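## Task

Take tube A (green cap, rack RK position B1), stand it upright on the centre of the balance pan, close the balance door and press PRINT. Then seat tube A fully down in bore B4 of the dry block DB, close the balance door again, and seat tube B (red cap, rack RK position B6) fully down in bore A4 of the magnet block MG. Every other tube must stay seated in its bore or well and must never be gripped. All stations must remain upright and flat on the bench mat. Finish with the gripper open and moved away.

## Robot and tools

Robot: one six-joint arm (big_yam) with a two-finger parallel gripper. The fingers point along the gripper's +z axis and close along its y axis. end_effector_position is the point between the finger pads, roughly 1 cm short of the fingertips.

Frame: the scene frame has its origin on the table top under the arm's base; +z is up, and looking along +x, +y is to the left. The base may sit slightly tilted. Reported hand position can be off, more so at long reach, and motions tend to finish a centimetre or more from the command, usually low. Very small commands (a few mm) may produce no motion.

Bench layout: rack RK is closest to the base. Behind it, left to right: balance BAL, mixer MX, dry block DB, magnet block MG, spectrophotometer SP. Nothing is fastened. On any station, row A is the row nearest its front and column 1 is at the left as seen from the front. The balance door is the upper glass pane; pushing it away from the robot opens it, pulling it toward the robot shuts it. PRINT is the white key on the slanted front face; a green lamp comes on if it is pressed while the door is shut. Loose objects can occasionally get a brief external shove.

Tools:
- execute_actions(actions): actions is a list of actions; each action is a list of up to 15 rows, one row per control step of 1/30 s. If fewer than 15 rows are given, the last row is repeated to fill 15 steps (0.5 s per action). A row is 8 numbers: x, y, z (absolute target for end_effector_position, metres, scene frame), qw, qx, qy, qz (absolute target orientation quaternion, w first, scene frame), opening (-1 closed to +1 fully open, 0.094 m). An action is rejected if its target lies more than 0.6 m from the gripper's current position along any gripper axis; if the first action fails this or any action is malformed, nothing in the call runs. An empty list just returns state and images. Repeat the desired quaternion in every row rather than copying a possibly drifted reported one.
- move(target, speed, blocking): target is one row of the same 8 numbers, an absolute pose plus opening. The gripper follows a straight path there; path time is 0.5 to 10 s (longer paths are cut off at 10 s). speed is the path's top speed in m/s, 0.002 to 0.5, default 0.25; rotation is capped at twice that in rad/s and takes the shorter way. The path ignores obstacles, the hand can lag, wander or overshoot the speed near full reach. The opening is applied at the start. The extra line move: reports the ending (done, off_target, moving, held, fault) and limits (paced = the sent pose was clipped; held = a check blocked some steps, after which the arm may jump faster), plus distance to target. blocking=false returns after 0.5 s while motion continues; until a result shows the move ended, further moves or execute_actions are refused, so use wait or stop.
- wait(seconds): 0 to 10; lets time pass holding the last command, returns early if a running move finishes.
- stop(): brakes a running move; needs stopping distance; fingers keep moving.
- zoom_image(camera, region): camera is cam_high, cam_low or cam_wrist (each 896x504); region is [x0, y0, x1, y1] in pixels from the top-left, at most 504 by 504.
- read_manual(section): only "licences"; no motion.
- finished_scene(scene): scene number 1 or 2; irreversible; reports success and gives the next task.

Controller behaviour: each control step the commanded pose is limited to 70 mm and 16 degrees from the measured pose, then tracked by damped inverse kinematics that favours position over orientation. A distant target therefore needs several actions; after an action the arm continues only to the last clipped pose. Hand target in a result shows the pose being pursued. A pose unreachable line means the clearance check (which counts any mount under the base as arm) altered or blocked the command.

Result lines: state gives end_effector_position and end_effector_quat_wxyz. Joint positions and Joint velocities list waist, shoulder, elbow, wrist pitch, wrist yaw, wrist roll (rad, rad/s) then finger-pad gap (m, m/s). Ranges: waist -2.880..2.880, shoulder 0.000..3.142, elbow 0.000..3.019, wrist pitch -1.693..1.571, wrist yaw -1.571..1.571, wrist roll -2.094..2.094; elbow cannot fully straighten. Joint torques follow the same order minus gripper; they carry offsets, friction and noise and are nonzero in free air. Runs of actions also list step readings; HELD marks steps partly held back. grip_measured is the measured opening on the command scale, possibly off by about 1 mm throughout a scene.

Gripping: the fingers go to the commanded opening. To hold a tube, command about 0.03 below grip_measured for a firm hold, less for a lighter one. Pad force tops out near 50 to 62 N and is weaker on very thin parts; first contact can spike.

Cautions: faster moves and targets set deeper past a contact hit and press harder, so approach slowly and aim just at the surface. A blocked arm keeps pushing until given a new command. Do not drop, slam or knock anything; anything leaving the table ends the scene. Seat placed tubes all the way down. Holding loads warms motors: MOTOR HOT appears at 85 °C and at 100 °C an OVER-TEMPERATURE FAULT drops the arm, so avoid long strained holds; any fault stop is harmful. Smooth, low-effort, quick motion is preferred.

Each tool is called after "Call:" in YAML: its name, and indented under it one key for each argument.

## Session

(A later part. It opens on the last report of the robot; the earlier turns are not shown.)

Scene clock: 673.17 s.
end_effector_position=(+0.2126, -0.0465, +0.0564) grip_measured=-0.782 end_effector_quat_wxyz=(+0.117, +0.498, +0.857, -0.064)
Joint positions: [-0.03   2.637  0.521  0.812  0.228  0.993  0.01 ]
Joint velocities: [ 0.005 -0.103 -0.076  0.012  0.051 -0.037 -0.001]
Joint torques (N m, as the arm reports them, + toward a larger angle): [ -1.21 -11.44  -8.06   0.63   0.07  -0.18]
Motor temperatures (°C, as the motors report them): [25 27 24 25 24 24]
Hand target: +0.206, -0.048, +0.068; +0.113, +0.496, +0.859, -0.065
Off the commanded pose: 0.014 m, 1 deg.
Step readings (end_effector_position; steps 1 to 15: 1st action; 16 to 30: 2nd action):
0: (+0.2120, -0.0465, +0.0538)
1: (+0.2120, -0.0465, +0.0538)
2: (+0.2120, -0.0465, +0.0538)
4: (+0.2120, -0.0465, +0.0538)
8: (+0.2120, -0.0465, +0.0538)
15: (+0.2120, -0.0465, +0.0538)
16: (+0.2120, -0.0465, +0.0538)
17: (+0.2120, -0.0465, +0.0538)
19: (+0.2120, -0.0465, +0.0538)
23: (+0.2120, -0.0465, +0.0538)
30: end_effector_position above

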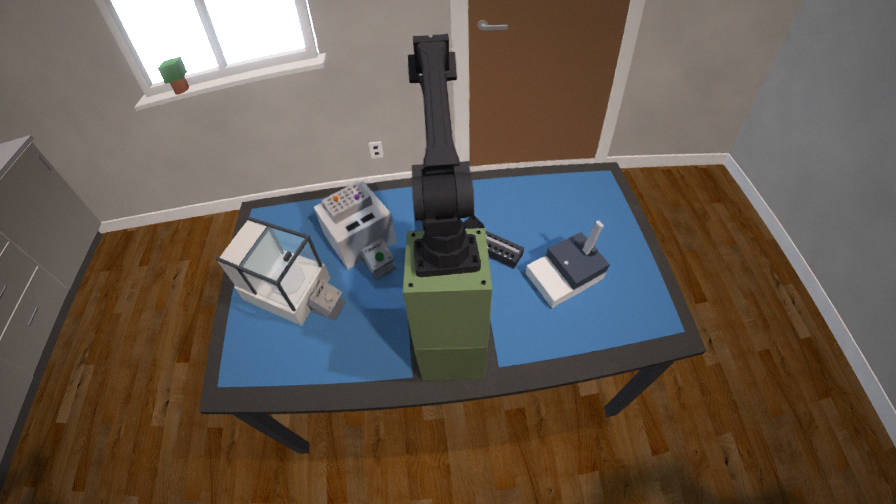

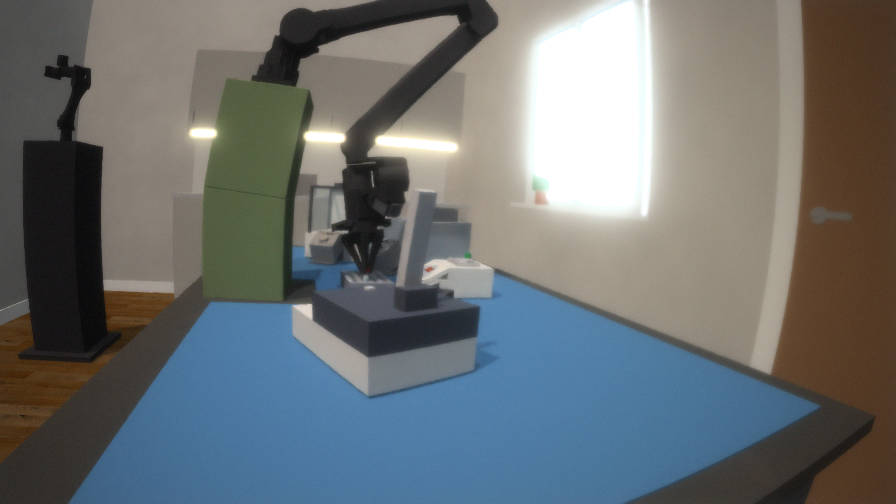

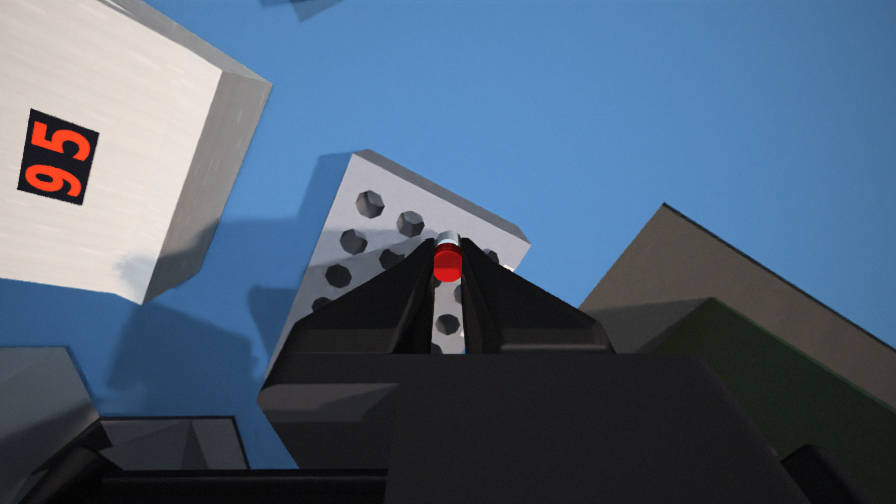

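Call:
execute_actions:
  actions:
    - [[0.205,-0.0478,0.07,0.1113,0.4957,0.8586,-0.0663,-0.8],[0.204,-0.0478,0.0715,0.1096,0.4957,0.8586,-0.0673,-0.8],[0.203,-0.0478,0.073,0.108,0.4957,0.8586,-0.0683,-0.8],[0.203,-0.0478,0.0745,0.108,0.4957,0.8586,-0.0683,-0.8],[0.203,-0.0478,0.076,0.108,0.4957,0.8586,-0.0683,-0.8],[0.203,-0.0478,0.0775,0.108,0.4957,0.8586,-0.0683,-0.8],[0.203,-0.0478,0.079,0.108,0.4957,0.8586,-0.0683,-0.8],[0.203,-0.0478,0.0805,0.108,0.4957,0.8586,-0.0683,-0.8],[0.203,-0.0478,0.082,0.108,0.4957,0.8586,-0.0683,-0.8],[0.203,-0.0478,0.0835,0.108,0.4957,0.8586,-0.0683,-0.8],[0.203,-0.0478,0.085,0.108,0.4957,0.8586,-0.0683,-0.8],[0.203,-0.0478,0.0865,0.108,0.4957,0.8586,-0.0683,-0.8],[0.203,-0.0478,0.088,0.108,0.4957,0.8586,-0.0683,-0.8],[0.203,-0.0478,0.0895,0.108,0.4957,0.8586,-0.0683,-0.8],[0.203,-0.0478,0.091,0.108,0.4957,0.8586,-0.0683,-0.8]]
    - [[0.203,-0.0478,0.093,0.108,0.4957,0.8586,-0.0683,-0.8],[0.203,-0.0478,0.095,0.108,0.4957,0.8586,-0.0683,-0.8],[0.203,-0.0478,0.097,0.108,0.4957,0.8586,-0.0683,-0.8],[0.203,-0.0478,0.099,0.108,0.4957,0.8586,-0.0683,-0.8],[0.203,-0.0478,0.101,0.108,0.4957,0.8586,-0.0683,-0.8],[0.203,-0.0478,0.104,0.108,0.4957,0.8586,-0.0683,-0.8],[0.203,-0.0478,0.107,0.108,0.4957,0.8586,-0.0683,-0.8],[0.203,-0.0478,0.11,0.108,0.4957,0.8586,-0.0683,-0.8],[0.203,-0.0478,0.114,0.108,0.4957,0.8586,-0.0683,-0.8],[0.203,-0.0478,0.118,0.108,0.4957,0.8586,-0.0683,-0.8],[0.203,-0.0478,0.122,0.108,0.4957,0.8586,-0.0683,-0.8],[0.203,-0.0478,0.126,0.108,0.4957,0.8586,-0.0683,-0.8],[0.203,-0.0478,0.13,0.108,0.4957,0.8586,-0.0683,-0.8]]

Call:
move:
  target: [0.27,-0.15,0.15,0.1245,0.298,0.9455,-0.0392,-0.8]
  speed: 0.12

Scene clock: 696.77 s.
end_effector_position=(+0.2142, -0.0470, +0.1202) grip_measured=-0.782 end_effector_quat_wxyz=(+0.120, +0.499, +0.856, -0.063)
Joint positions: [-0.03   2.408  0.382  0.729  0.228  0.993  0.01 ]
Joint velocities: [-0.015 -0.386 -0.178 -0.144  0.051  0.037 -0.   ]
Joint torques (N m, as the arm reports them, + toward a larger angle): [-1.11 -9.77 -6.41  0.1   0.1  -0.16]
Motor temperatures (°C, as the motors report them): [25 27 25 25 24 24]
Hand target: +0.202, -0.048, +0.129; +0.108, +0.496, +0.859, -0.068
Off the commanded pose: 0.015 m, 2 deg.
Step readings (end_effector_position; steps 1 to 15: 1st action; 16 to 30: 2nd action):
0: (+0.2127, -0.0466, +0.0595)
1: (+0.2127, -0.0466, +0.0595)
2: (+0.2126, -0.0466, +0.0597)
4: (+0.2125, -0.0466, +0.0612)
8: (+0.2127, -0.0466, +0.0675)
15: (+0.2134, -0.0467, +0.0791)
16: (+0.2138, -0.0467, +0.0806)
17: (+0.2143, -0.0468, +0.0822)
19: (+0.2150, -0.0468, +0.0858)
23: (+0.2151, -0.0469, +0.0948)
30: end_effector_position above

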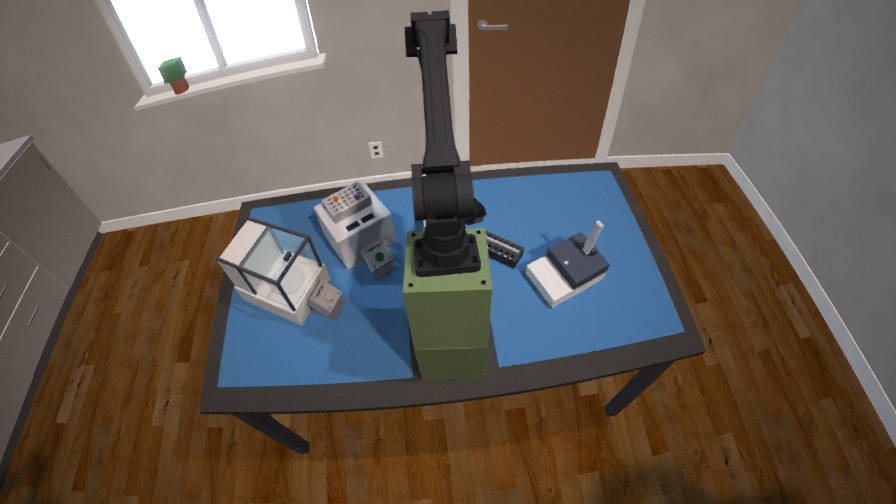

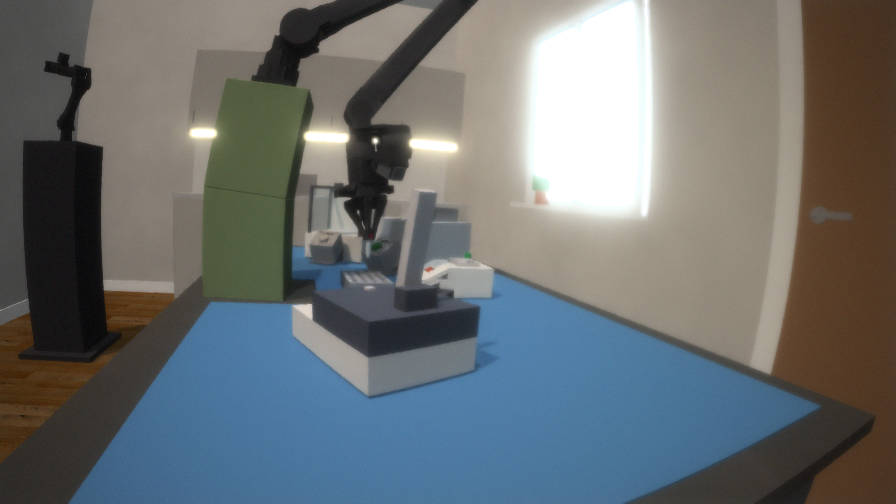

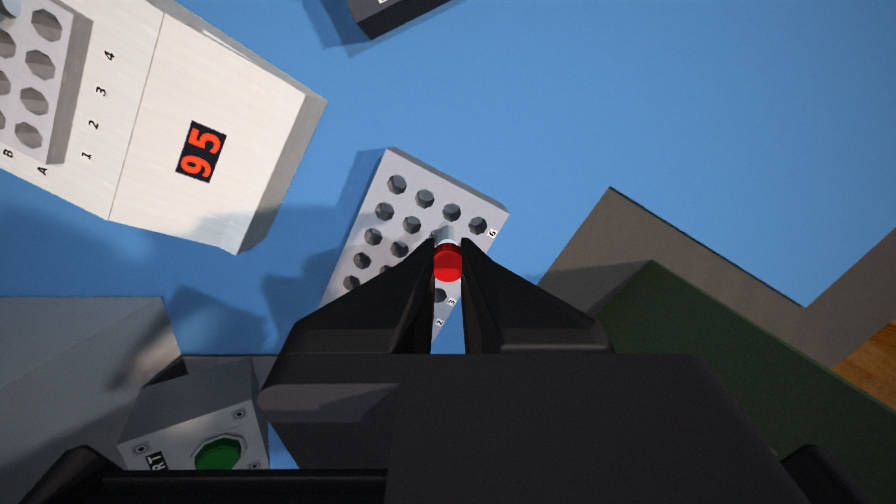

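Scene clock: 699.13 s.
end_effector_position=(+0.2645, -0.1487, +0.1483) grip_measured=-0.782 end_effector_quat_wxyz=(+0.121, +0.303, +0.944, -0.042)
Joint positions: [-0.466  2.185  0.469  0.507 -0.001  0.15   0.01 ]
Joint velocities: [ 0.005  0.005 -0.012 -0.012 -0.022 -0.007 -0.   ]
Joint torques (N m, as the arm reports them, + toward a larger angle): [ -1.64 -11.5   -0.99   0.25  -0.12  -0.19]
Motor temperatures (°C, as the motors report them): [25 27 25 25 24 24]
Hand target: +0.269, -0.153, +0.151; +0.126, +0.297, +0.946, -0.042
Off the commanded pose: 0.006 m, 1 deg.
move: done

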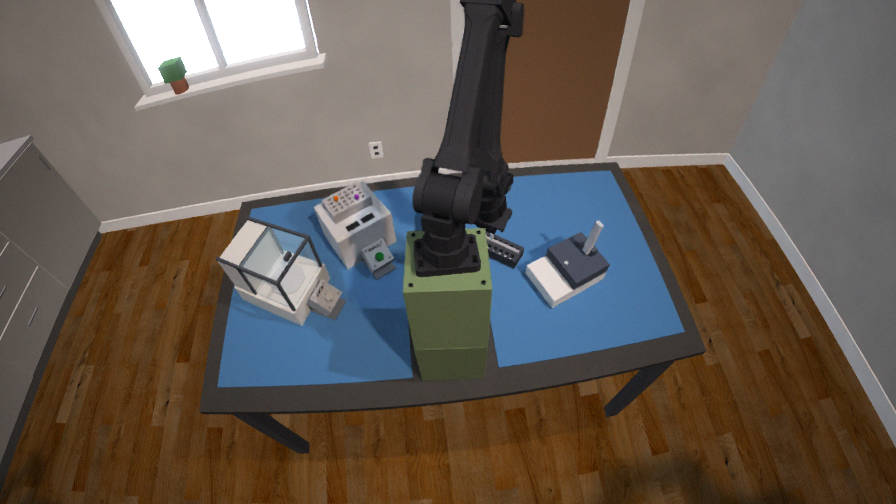

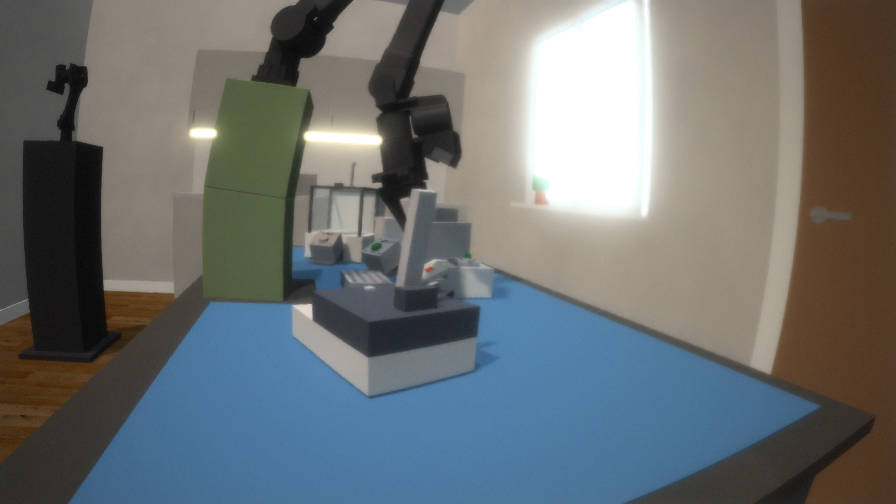

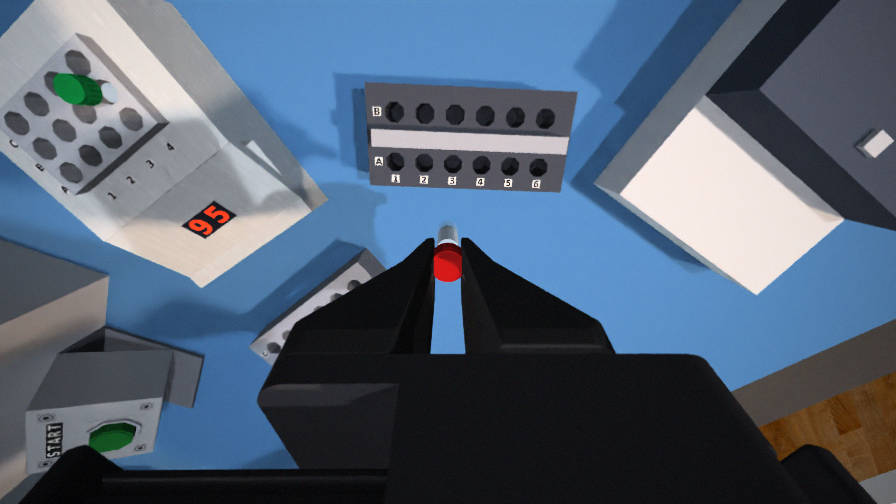

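Call:
move:
  target: [0.27,-0.181,0.105,0.1234,0.3228,0.9374,-0.0425,-0.8]
  speed: 0.05

Call:
zoom_image:
  camera: "cam_wrist"
  region: [320,120,570,300]

Scene clock: 708.43 s.
end_effector_position=(+0.2747, -0.1814, +0.1126) grip_measured=-0.782 end_effector_quat_wxyz=(+0.127, +0.326, +0.936, -0.044)
Joint positions: [-0.538  2.308  0.58   0.529 -0.018  0.132  0.01 ]
Joint velocities: [-0.005 -0.024  0.012 -0.002 -0.081 -0.022  0.001]
Joint torques (N m, as the arm reports them, + toward a larger angle): [-1.85 -8.97 -1.03  1.37 -0.12 -0.17]
Motor temperatures (°C, as the motors report them): [25 27 24 25 24 24]
Hand target: +0.270, -0.181, +0.105; +0.123, +0.323, +0.937, -0.043
Off the commanded pose: 0.009 m, 1 deg.
move: done

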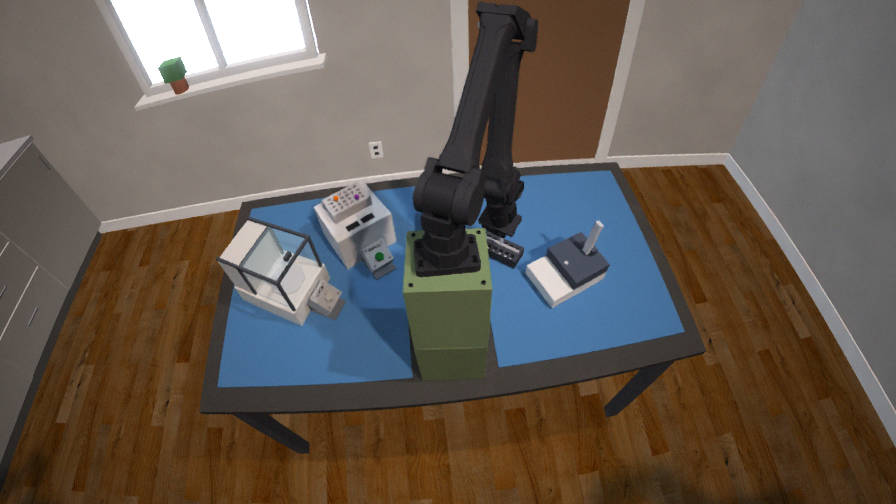

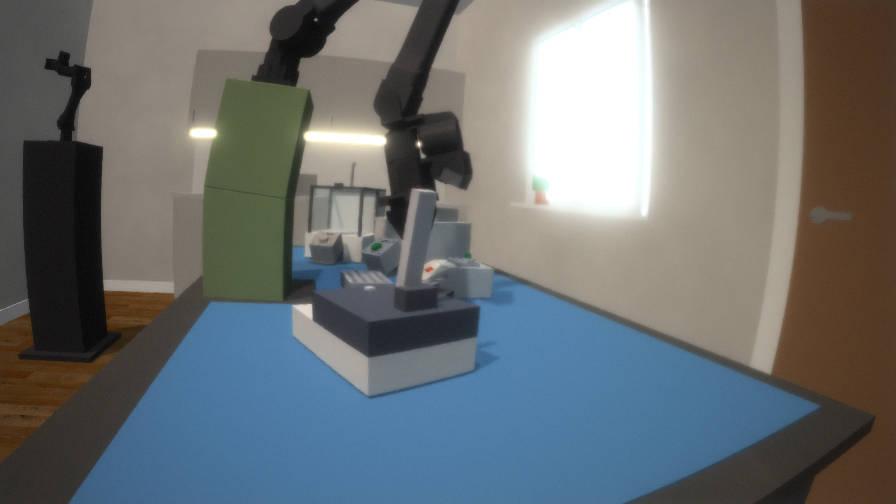

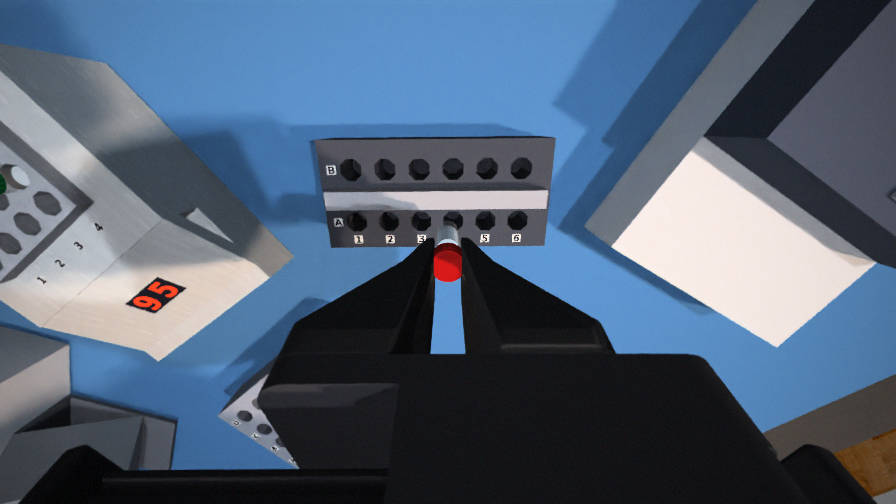

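Region (320, 120, 570, 300) of cam_wrist's 896x504 image, scaled by 2.016, with more detail than that image has; it fills the top 363 rows of this view, and the rest is white.

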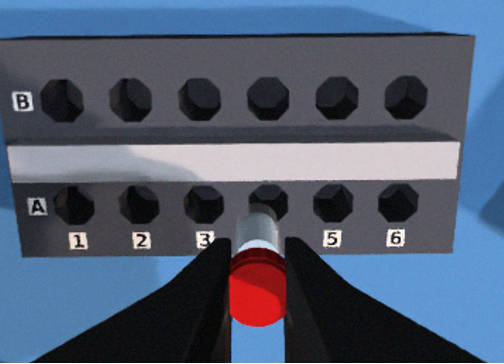

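Call:
execute_actions:
  actions:
    - [[0.2696,-0.181,0.1035,0.1234,0.3228,0.9374,-0.0425,-0.8],[0.2692,-0.181,0.102,0.1234,0.3228,0.9374,-0.0425,-0.8],[0.2688,-0.181,0.1005,0.1234,0.3228,0.9374,-0.0425,-0.8],[0.2684,-0.181,0.099,0.1234,0.3228,0.9374,-0.0425,-0.8],[0.268,-0.181,0.0975,0.1234,0.3228,0.9374,-0.0425,-0.8],[0.2676,-0.181,0.096,0.1234,0.3228,0.9374,-0.0425,-0.8],[0.2672,-0.181,0.0945,0.1234,0.3228,0.9374,-0.0425,-0.8],[0.2668,-0.181,0.093,0.1234,0.3228,0.9374,-0.0425,-0.8],[0.2664,-0.181,0.0915,0.1234,0.3228,0.9374,-0.0425,-0.8],[0.266,-0.181,0.09,0.1234,0.3228,0.9374,-0.0425,-0.8],[0.2656,-0.181,0.089,0.1234,0.3228,0.9374,-0.0425,-0.8],[0.2652,-0.181,0.088,0.1234,0.3228,0.9374,-0.0425,-0.8],[0.2648,-0.181,0.087,0.1234,0.3228,0.9374,-0.0425,-0.8],[0.2645,-0.181,0.086,0.1234,0.3228,0.9374,-0.0425,-0.8],[0.2645,-0.181,0.085,0.1234,0.3228,0.9374,-0.0425,-0.8]]

Call:
wait:
  seconds: 0.3

Call:
zoom_image:
  camera: "cam_wrist"
  region: [320,120,570,300]

Scene clock: 727.27 s.
end_effector_position=(+0.2694, -0.1799, +0.0943) grip_measured=-0.782 end_effector_quat_wxyz=(+0.125, +0.326, +0.936, -0.043)
Joint positions: [-0.541  2.378  0.601  0.575 -0.021  0.128  0.01 ]
Joint velocities: [-0.005  0.093  0.027  0.081 -0.066  0.007  0.001]
Joint torques (N m, as the arm reports them, + toward a larger angle): [-1.98 -9.86 -1.36  1.34 -0.13 -0.19]
Motor temperatures (°C, as the motors report them): [25 27 24 25 24 24]
Hand target: +0.264, -0.181, +0.085; +0.123, +0.323, +0.937, -0.043
Off the commanded pose: 0.011 m, 0 deg.
Step readings (end_effector_position):
0: (+0.2747, -0.1814, +0.1126)
1: (+0.2747, -0.1814, +0.1126)
2: (+0.2749, -0.1815, +0.1125)
4: (+0.2752, -0.1817, +0.1111)
8: (+0.2743, -0.1814, +0.1049)
15: end_effector_position above

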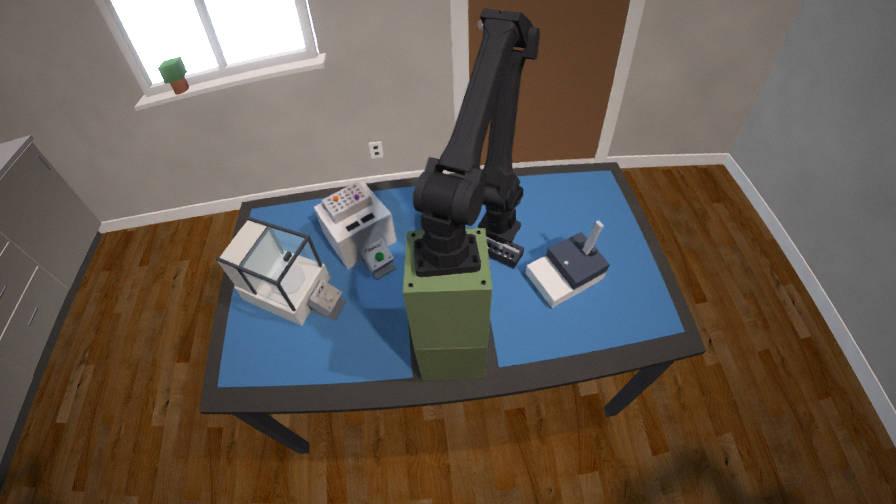

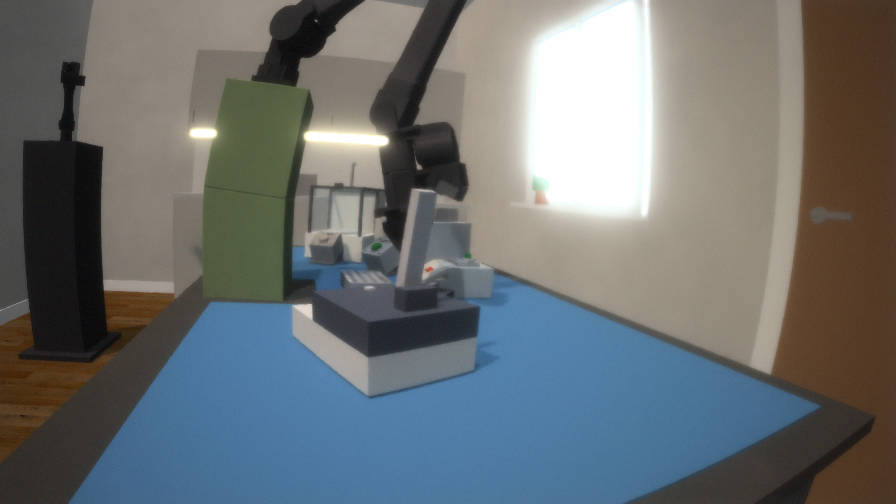

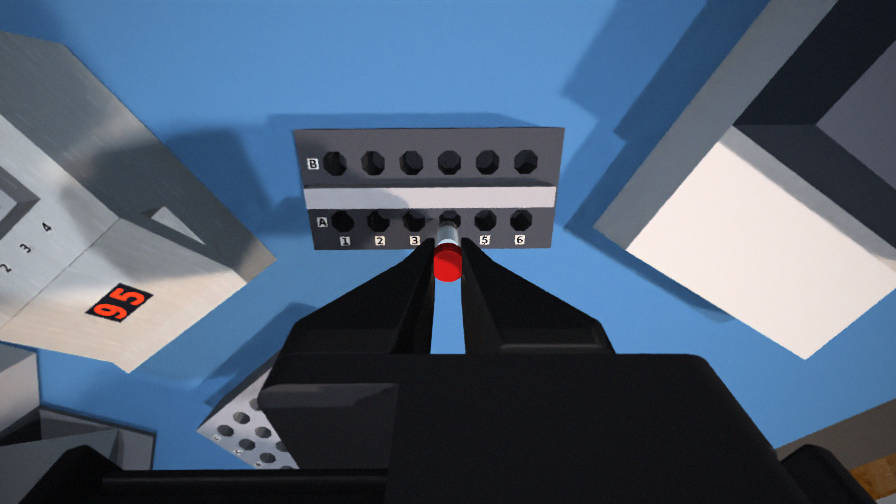

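Scene clock: 727.57 s.
end_effector_position=(+0.2687, -0.1801, +0.0923) grip_measured=-0.782 end_effector_quat_wxyz=(+0.125, +0.326, +0.936, -0.043)
Joint positions: [-0.542  2.386  0.604  0.58  -0.021  0.127  0.01 ]
Joint velocities: [-0.015  0.015 -0.002 -0.002  0.007  0.022  0.   ]
Joint torques (N m, as the arm reports them, + toward a larger angle): [-2.05 -9.66 -1.44  1.33 -0.12 -0.19]
Motor temperatures (°C, as the motors report them): [25 27 24 25 24 24]
Hand target: +0.264, -0.181, +0.085; +0.123, +0.323, +0.937, -0.043
Off the commanded pose: 0.008 m, 0 deg.
wait: 0.30 s; at rest by 0.20 s

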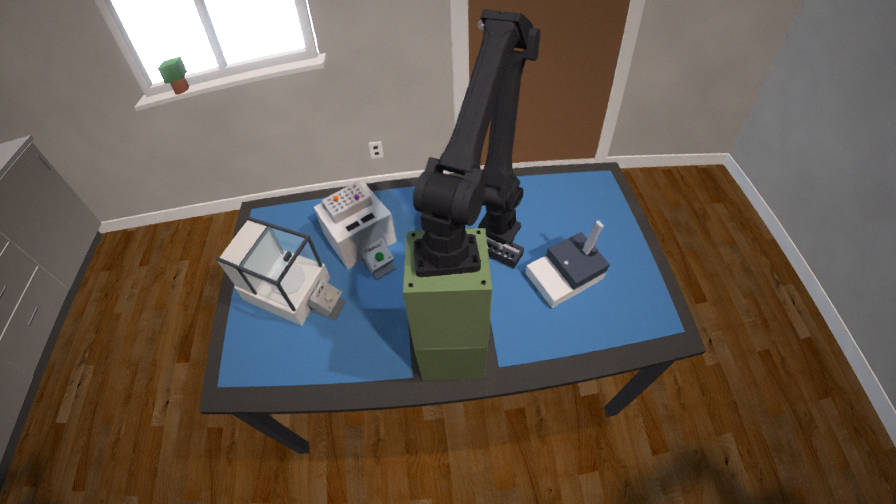

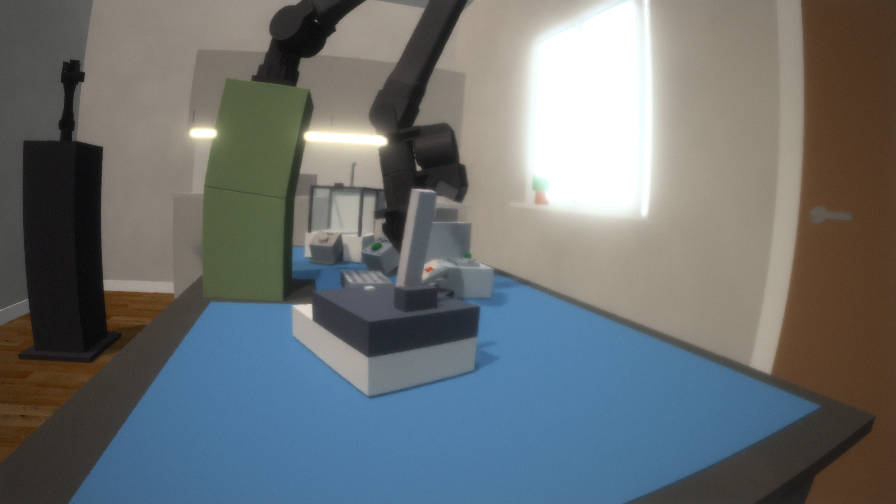

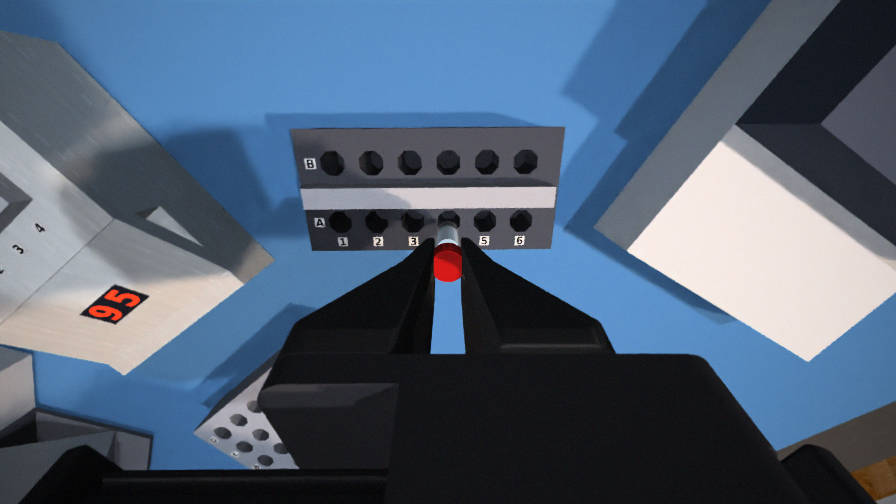

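Region (320, 120, 570, 300) of cam_wrist's 896x504 image, scaled by 2.016, with more detail than that image has; it fills the top 363 rows of this view, and the rest is white.

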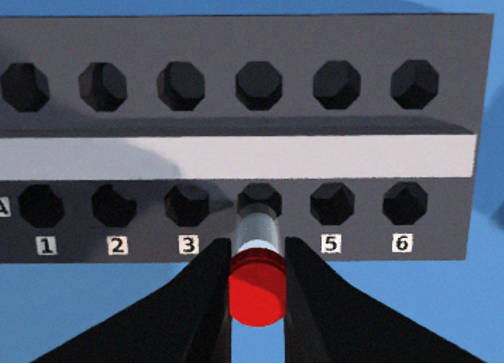

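Call:
execute_actions:
  actions:
    - [[0.2647,-0.1812,0.0845,0.1234,0.3228,0.9374,-0.0425,-0.8],[0.2649,-0.1815,0.084,0.1234,0.3228,0.9374,-0.0425,-0.8],[0.2651,-0.1818,0.0835,0.1234,0.3228,0.9374,-0.0425,-0.8],[0.2653,-0.1821,0.083,0.1234,0.3228,0.9374,-0.0425,-0.8],[0.2655,-0.1823,0.082,0.1234,0.3228,0.9374,-0.0425,-0.8],[0.2655,-0.1823,0.081,0.1234,0.3228,0.9374,-0.0425,-0.8],[0.2655,-0.1823,0.08,0.1234,0.3228,0.9374,-0.0425,-0.8],[0.2655,-0.1823,0.079,0.1234,0.3228,0.9374,-0.0425,-0.8]]

Call:
zoom_image:
  camera: "cam_wrist"
  region: [320,120,570,300]

Scene clock: 739.17 s.
end_effector_position=(+0.2719, -0.1828, +0.0871) grip_measured=-0.782 end_effector_quat_wxyz=(+0.128, +0.325, +0.936, -0.043)
Joint positions: [-0.543  2.402  0.62   0.585 -0.021  0.126  0.01 ]
Joint velocities: [-0.015 -0.005  0.007  0.002 -0.051  0.007  0.   ]
Joint torques (N m, as the arm reports them, + toward a larger angle): [-1.99 -9.27 -1.58  1.32 -0.13 -0.18]
Motor temperatures (°C, as the motors report them): [25 27 24 25 24 24]
Hand target: +0.266, -0.182, +0.079; +0.123, +0.323, +0.937, -0.043
Off the commanded pose: 0.010 m, 1 deg.
Step readings (end_effector_position):
0: (+0.2687, -0.1801, +0.0923)
1: (+0.2687, -0.1801, +0.0923)
2: (+0.2687, -0.1801, +0.0923)
4: (+0.2694, -0.1807, +0.0921)
8: (+0.2725, -0.1830, +0.0898)
15: end_effector_position above

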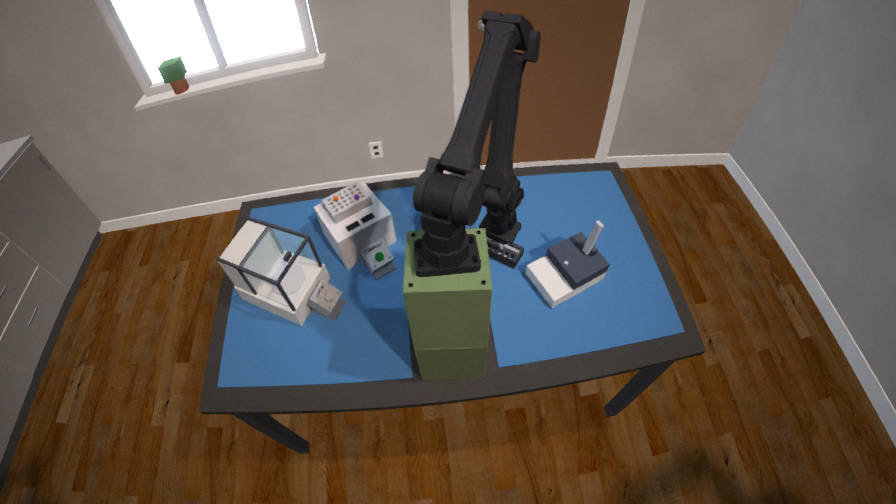

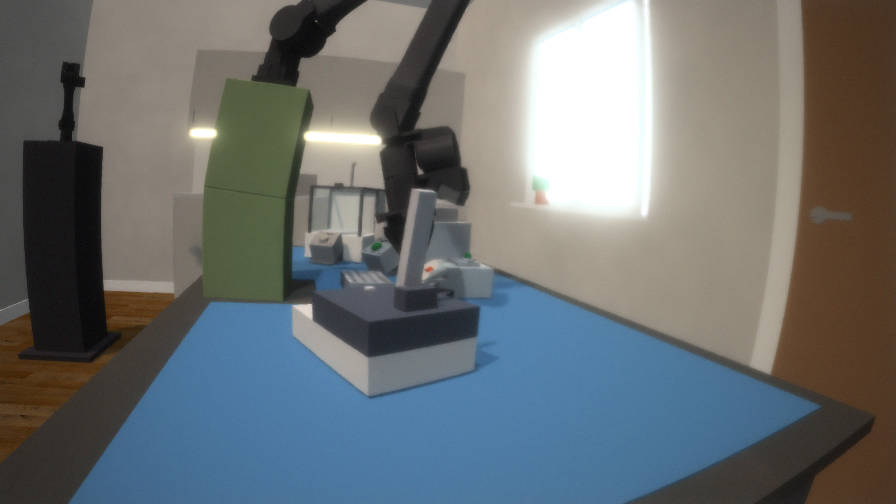

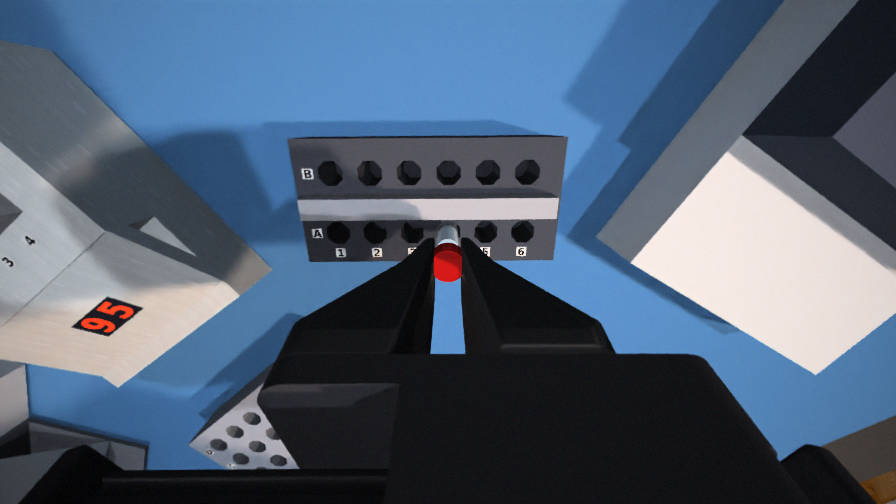

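Region (320, 120, 570, 300) of cam_wrist's 896x504 image, scaled by 2.016, with more detail than that image has; it fills the top 363 rows of this view, and the rest is white.

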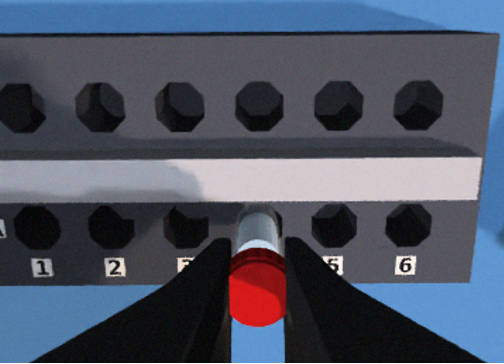

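Call:
execute_actions:
  actions: []

Scene clock: 759.80 s.
end_effector_position=(+0.2719, -0.1828, +0.0871) grip_measured=-0.782 end_effector_quat_wxyz=(+0.128, +0.325, +0.936, -0.043)
Joint positions: [-0.543  2.402  0.62   0.585 -0.021  0.126  0.01 ]
Joint velocities: [-0.005 -0.005  0.007 -0.017 -0.037  0.007 -0.   ]
Joint torques (N m, as the arm reports them, + toward a larger angle): [-2.   -9.54 -1.58  1.32 -0.12 -0.18]
Motor temperatures (°C, as the motors report them): [25 27 24 25 24 24]
Hand target: +0.266, -0.182, +0.079; +0.123, +0.323, +0.937, -0.043
Off the commanded pose: 0.010 m, 1 deg.

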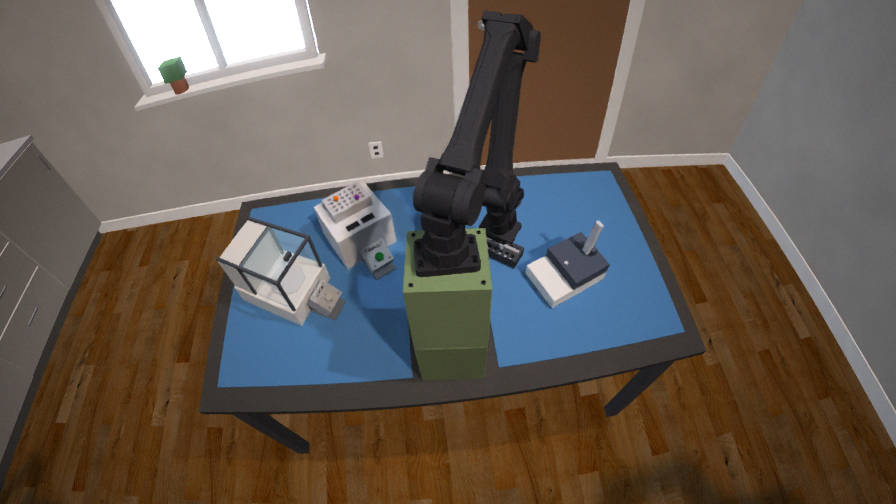

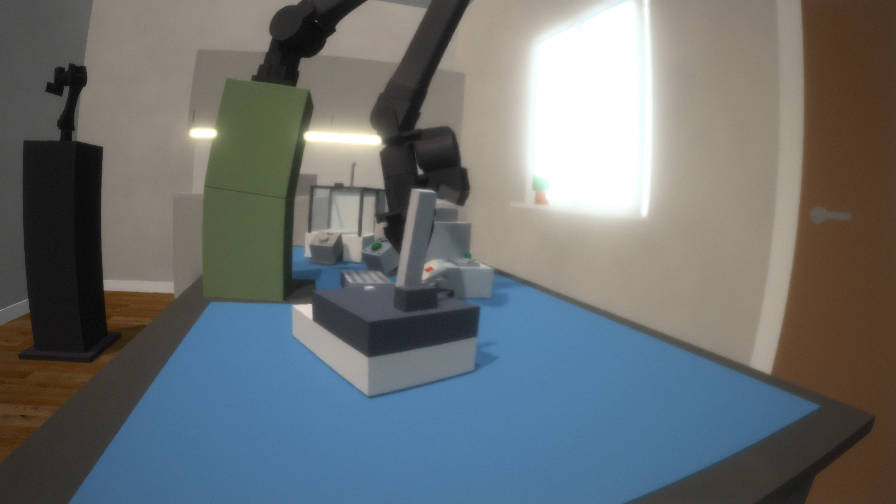

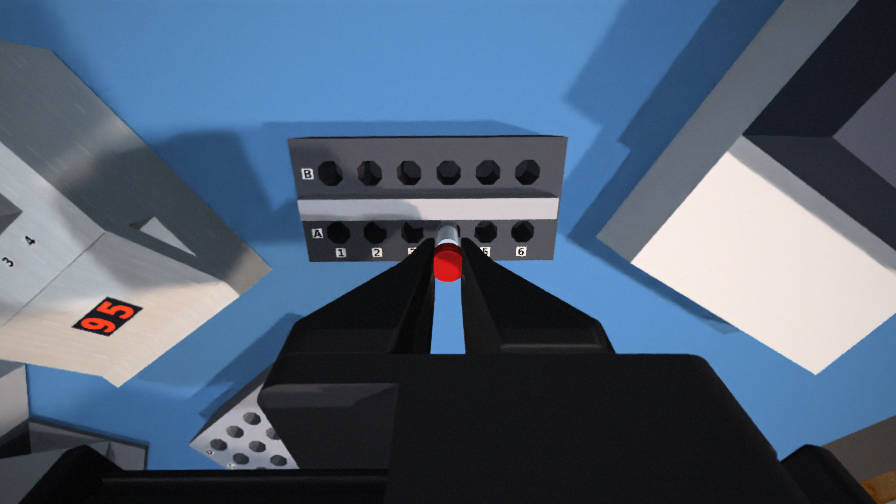

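Call:
execute_actions:
  actions:
    - [[0.2650,-0.1820,0.0788,0.1234,0.3228,0.9374,-0.0425,-0.8],[0.2645,-0.1817,0.0786,0.1234,0.3228,0.9374,-0.0425,-0.8],[0.2640,-0.1814,0.0784,0.1234,0.3228,0.9374,-0.0425,-0.8],[0.2635,-0.1811,0.0782,0.1234,0.3228,0.9374,-0.0425,-0.8],[0.2630,-0.1808,0.0780,0.1234,0.3228,0.9374,-0.0425,-0.8]]

Call:
zoom_image:
  camera: "cam_wrist"
  region: [380, 190, 520, 290]

Scene clock: 766.10 s.
end_effector_position=(+0.2717, -0.1827, +0.0859) grip_measured=-0.782 end_effector_quat_wxyz=(+0.130, +0.325, +0.936, -0.044)
Joint positions: [-0.543  2.408  0.62   0.595 -0.021  0.126  0.01 ]
Joint velocities: [-0.005  0.005 -0.002  0.007 -0.081 -0.037 -0.   ]
Joint torques (N m, as the arm reports them, + toward a larger angle): [-1.92 -9.48 -2.02  1.3  -0.12 -0.18]
Motor temperatures (°C, as the motors report them): [25 27 24 25 24 24]
Hand target: +0.263, -0.181, +0.078; +0.123, +0.323, +0.937, -0.042
Off the commanded pose: 0.012 m, 1 deg.
Step readings (end_effector_position):
0: (+0.2719, -0.1828, +0.0871)
1: (+0.2719, -0.1827, +0.0870)
2: (+0.2720, -0.1828, +0.0870)
4: (+0.2723, -0.1830, +0.0869)
8: (+0.2721, -0.1829, +0.0863)
15: end_effector_position above

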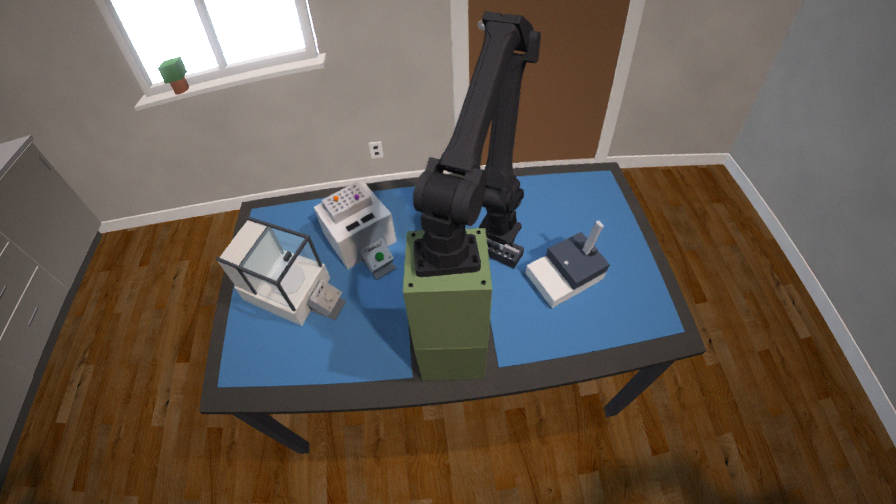

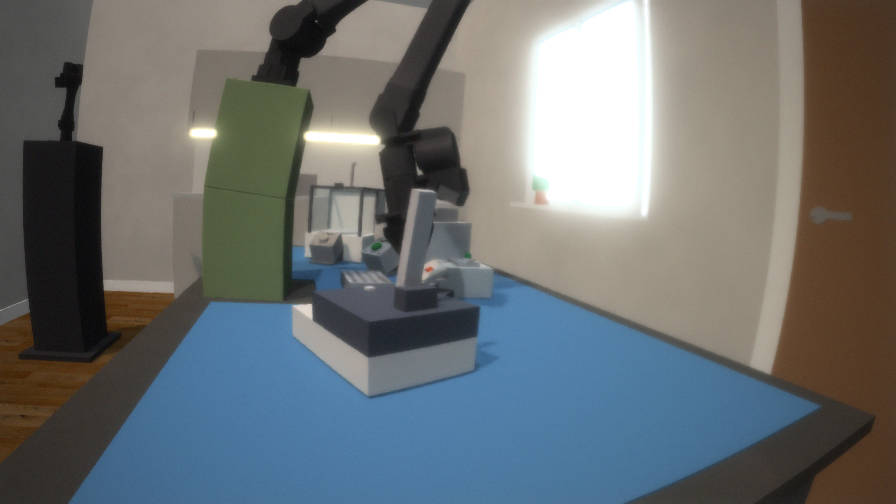

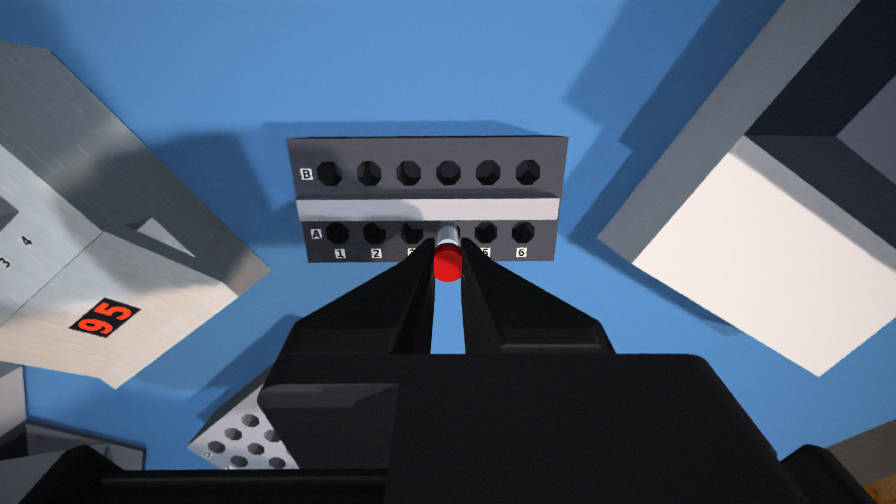

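Region (380, 190, 520, 290) of cam_wrist's 896x504 image, scaled by 3.600, with more detail than that image has; it fills the top 360 rows of this view, and the rest is white.

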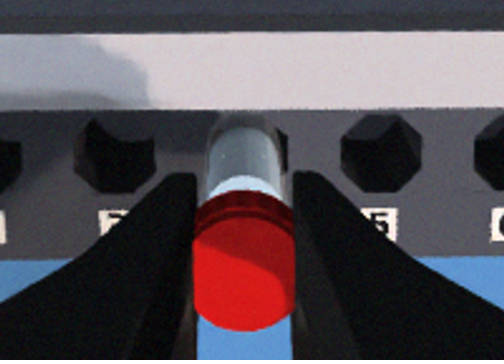

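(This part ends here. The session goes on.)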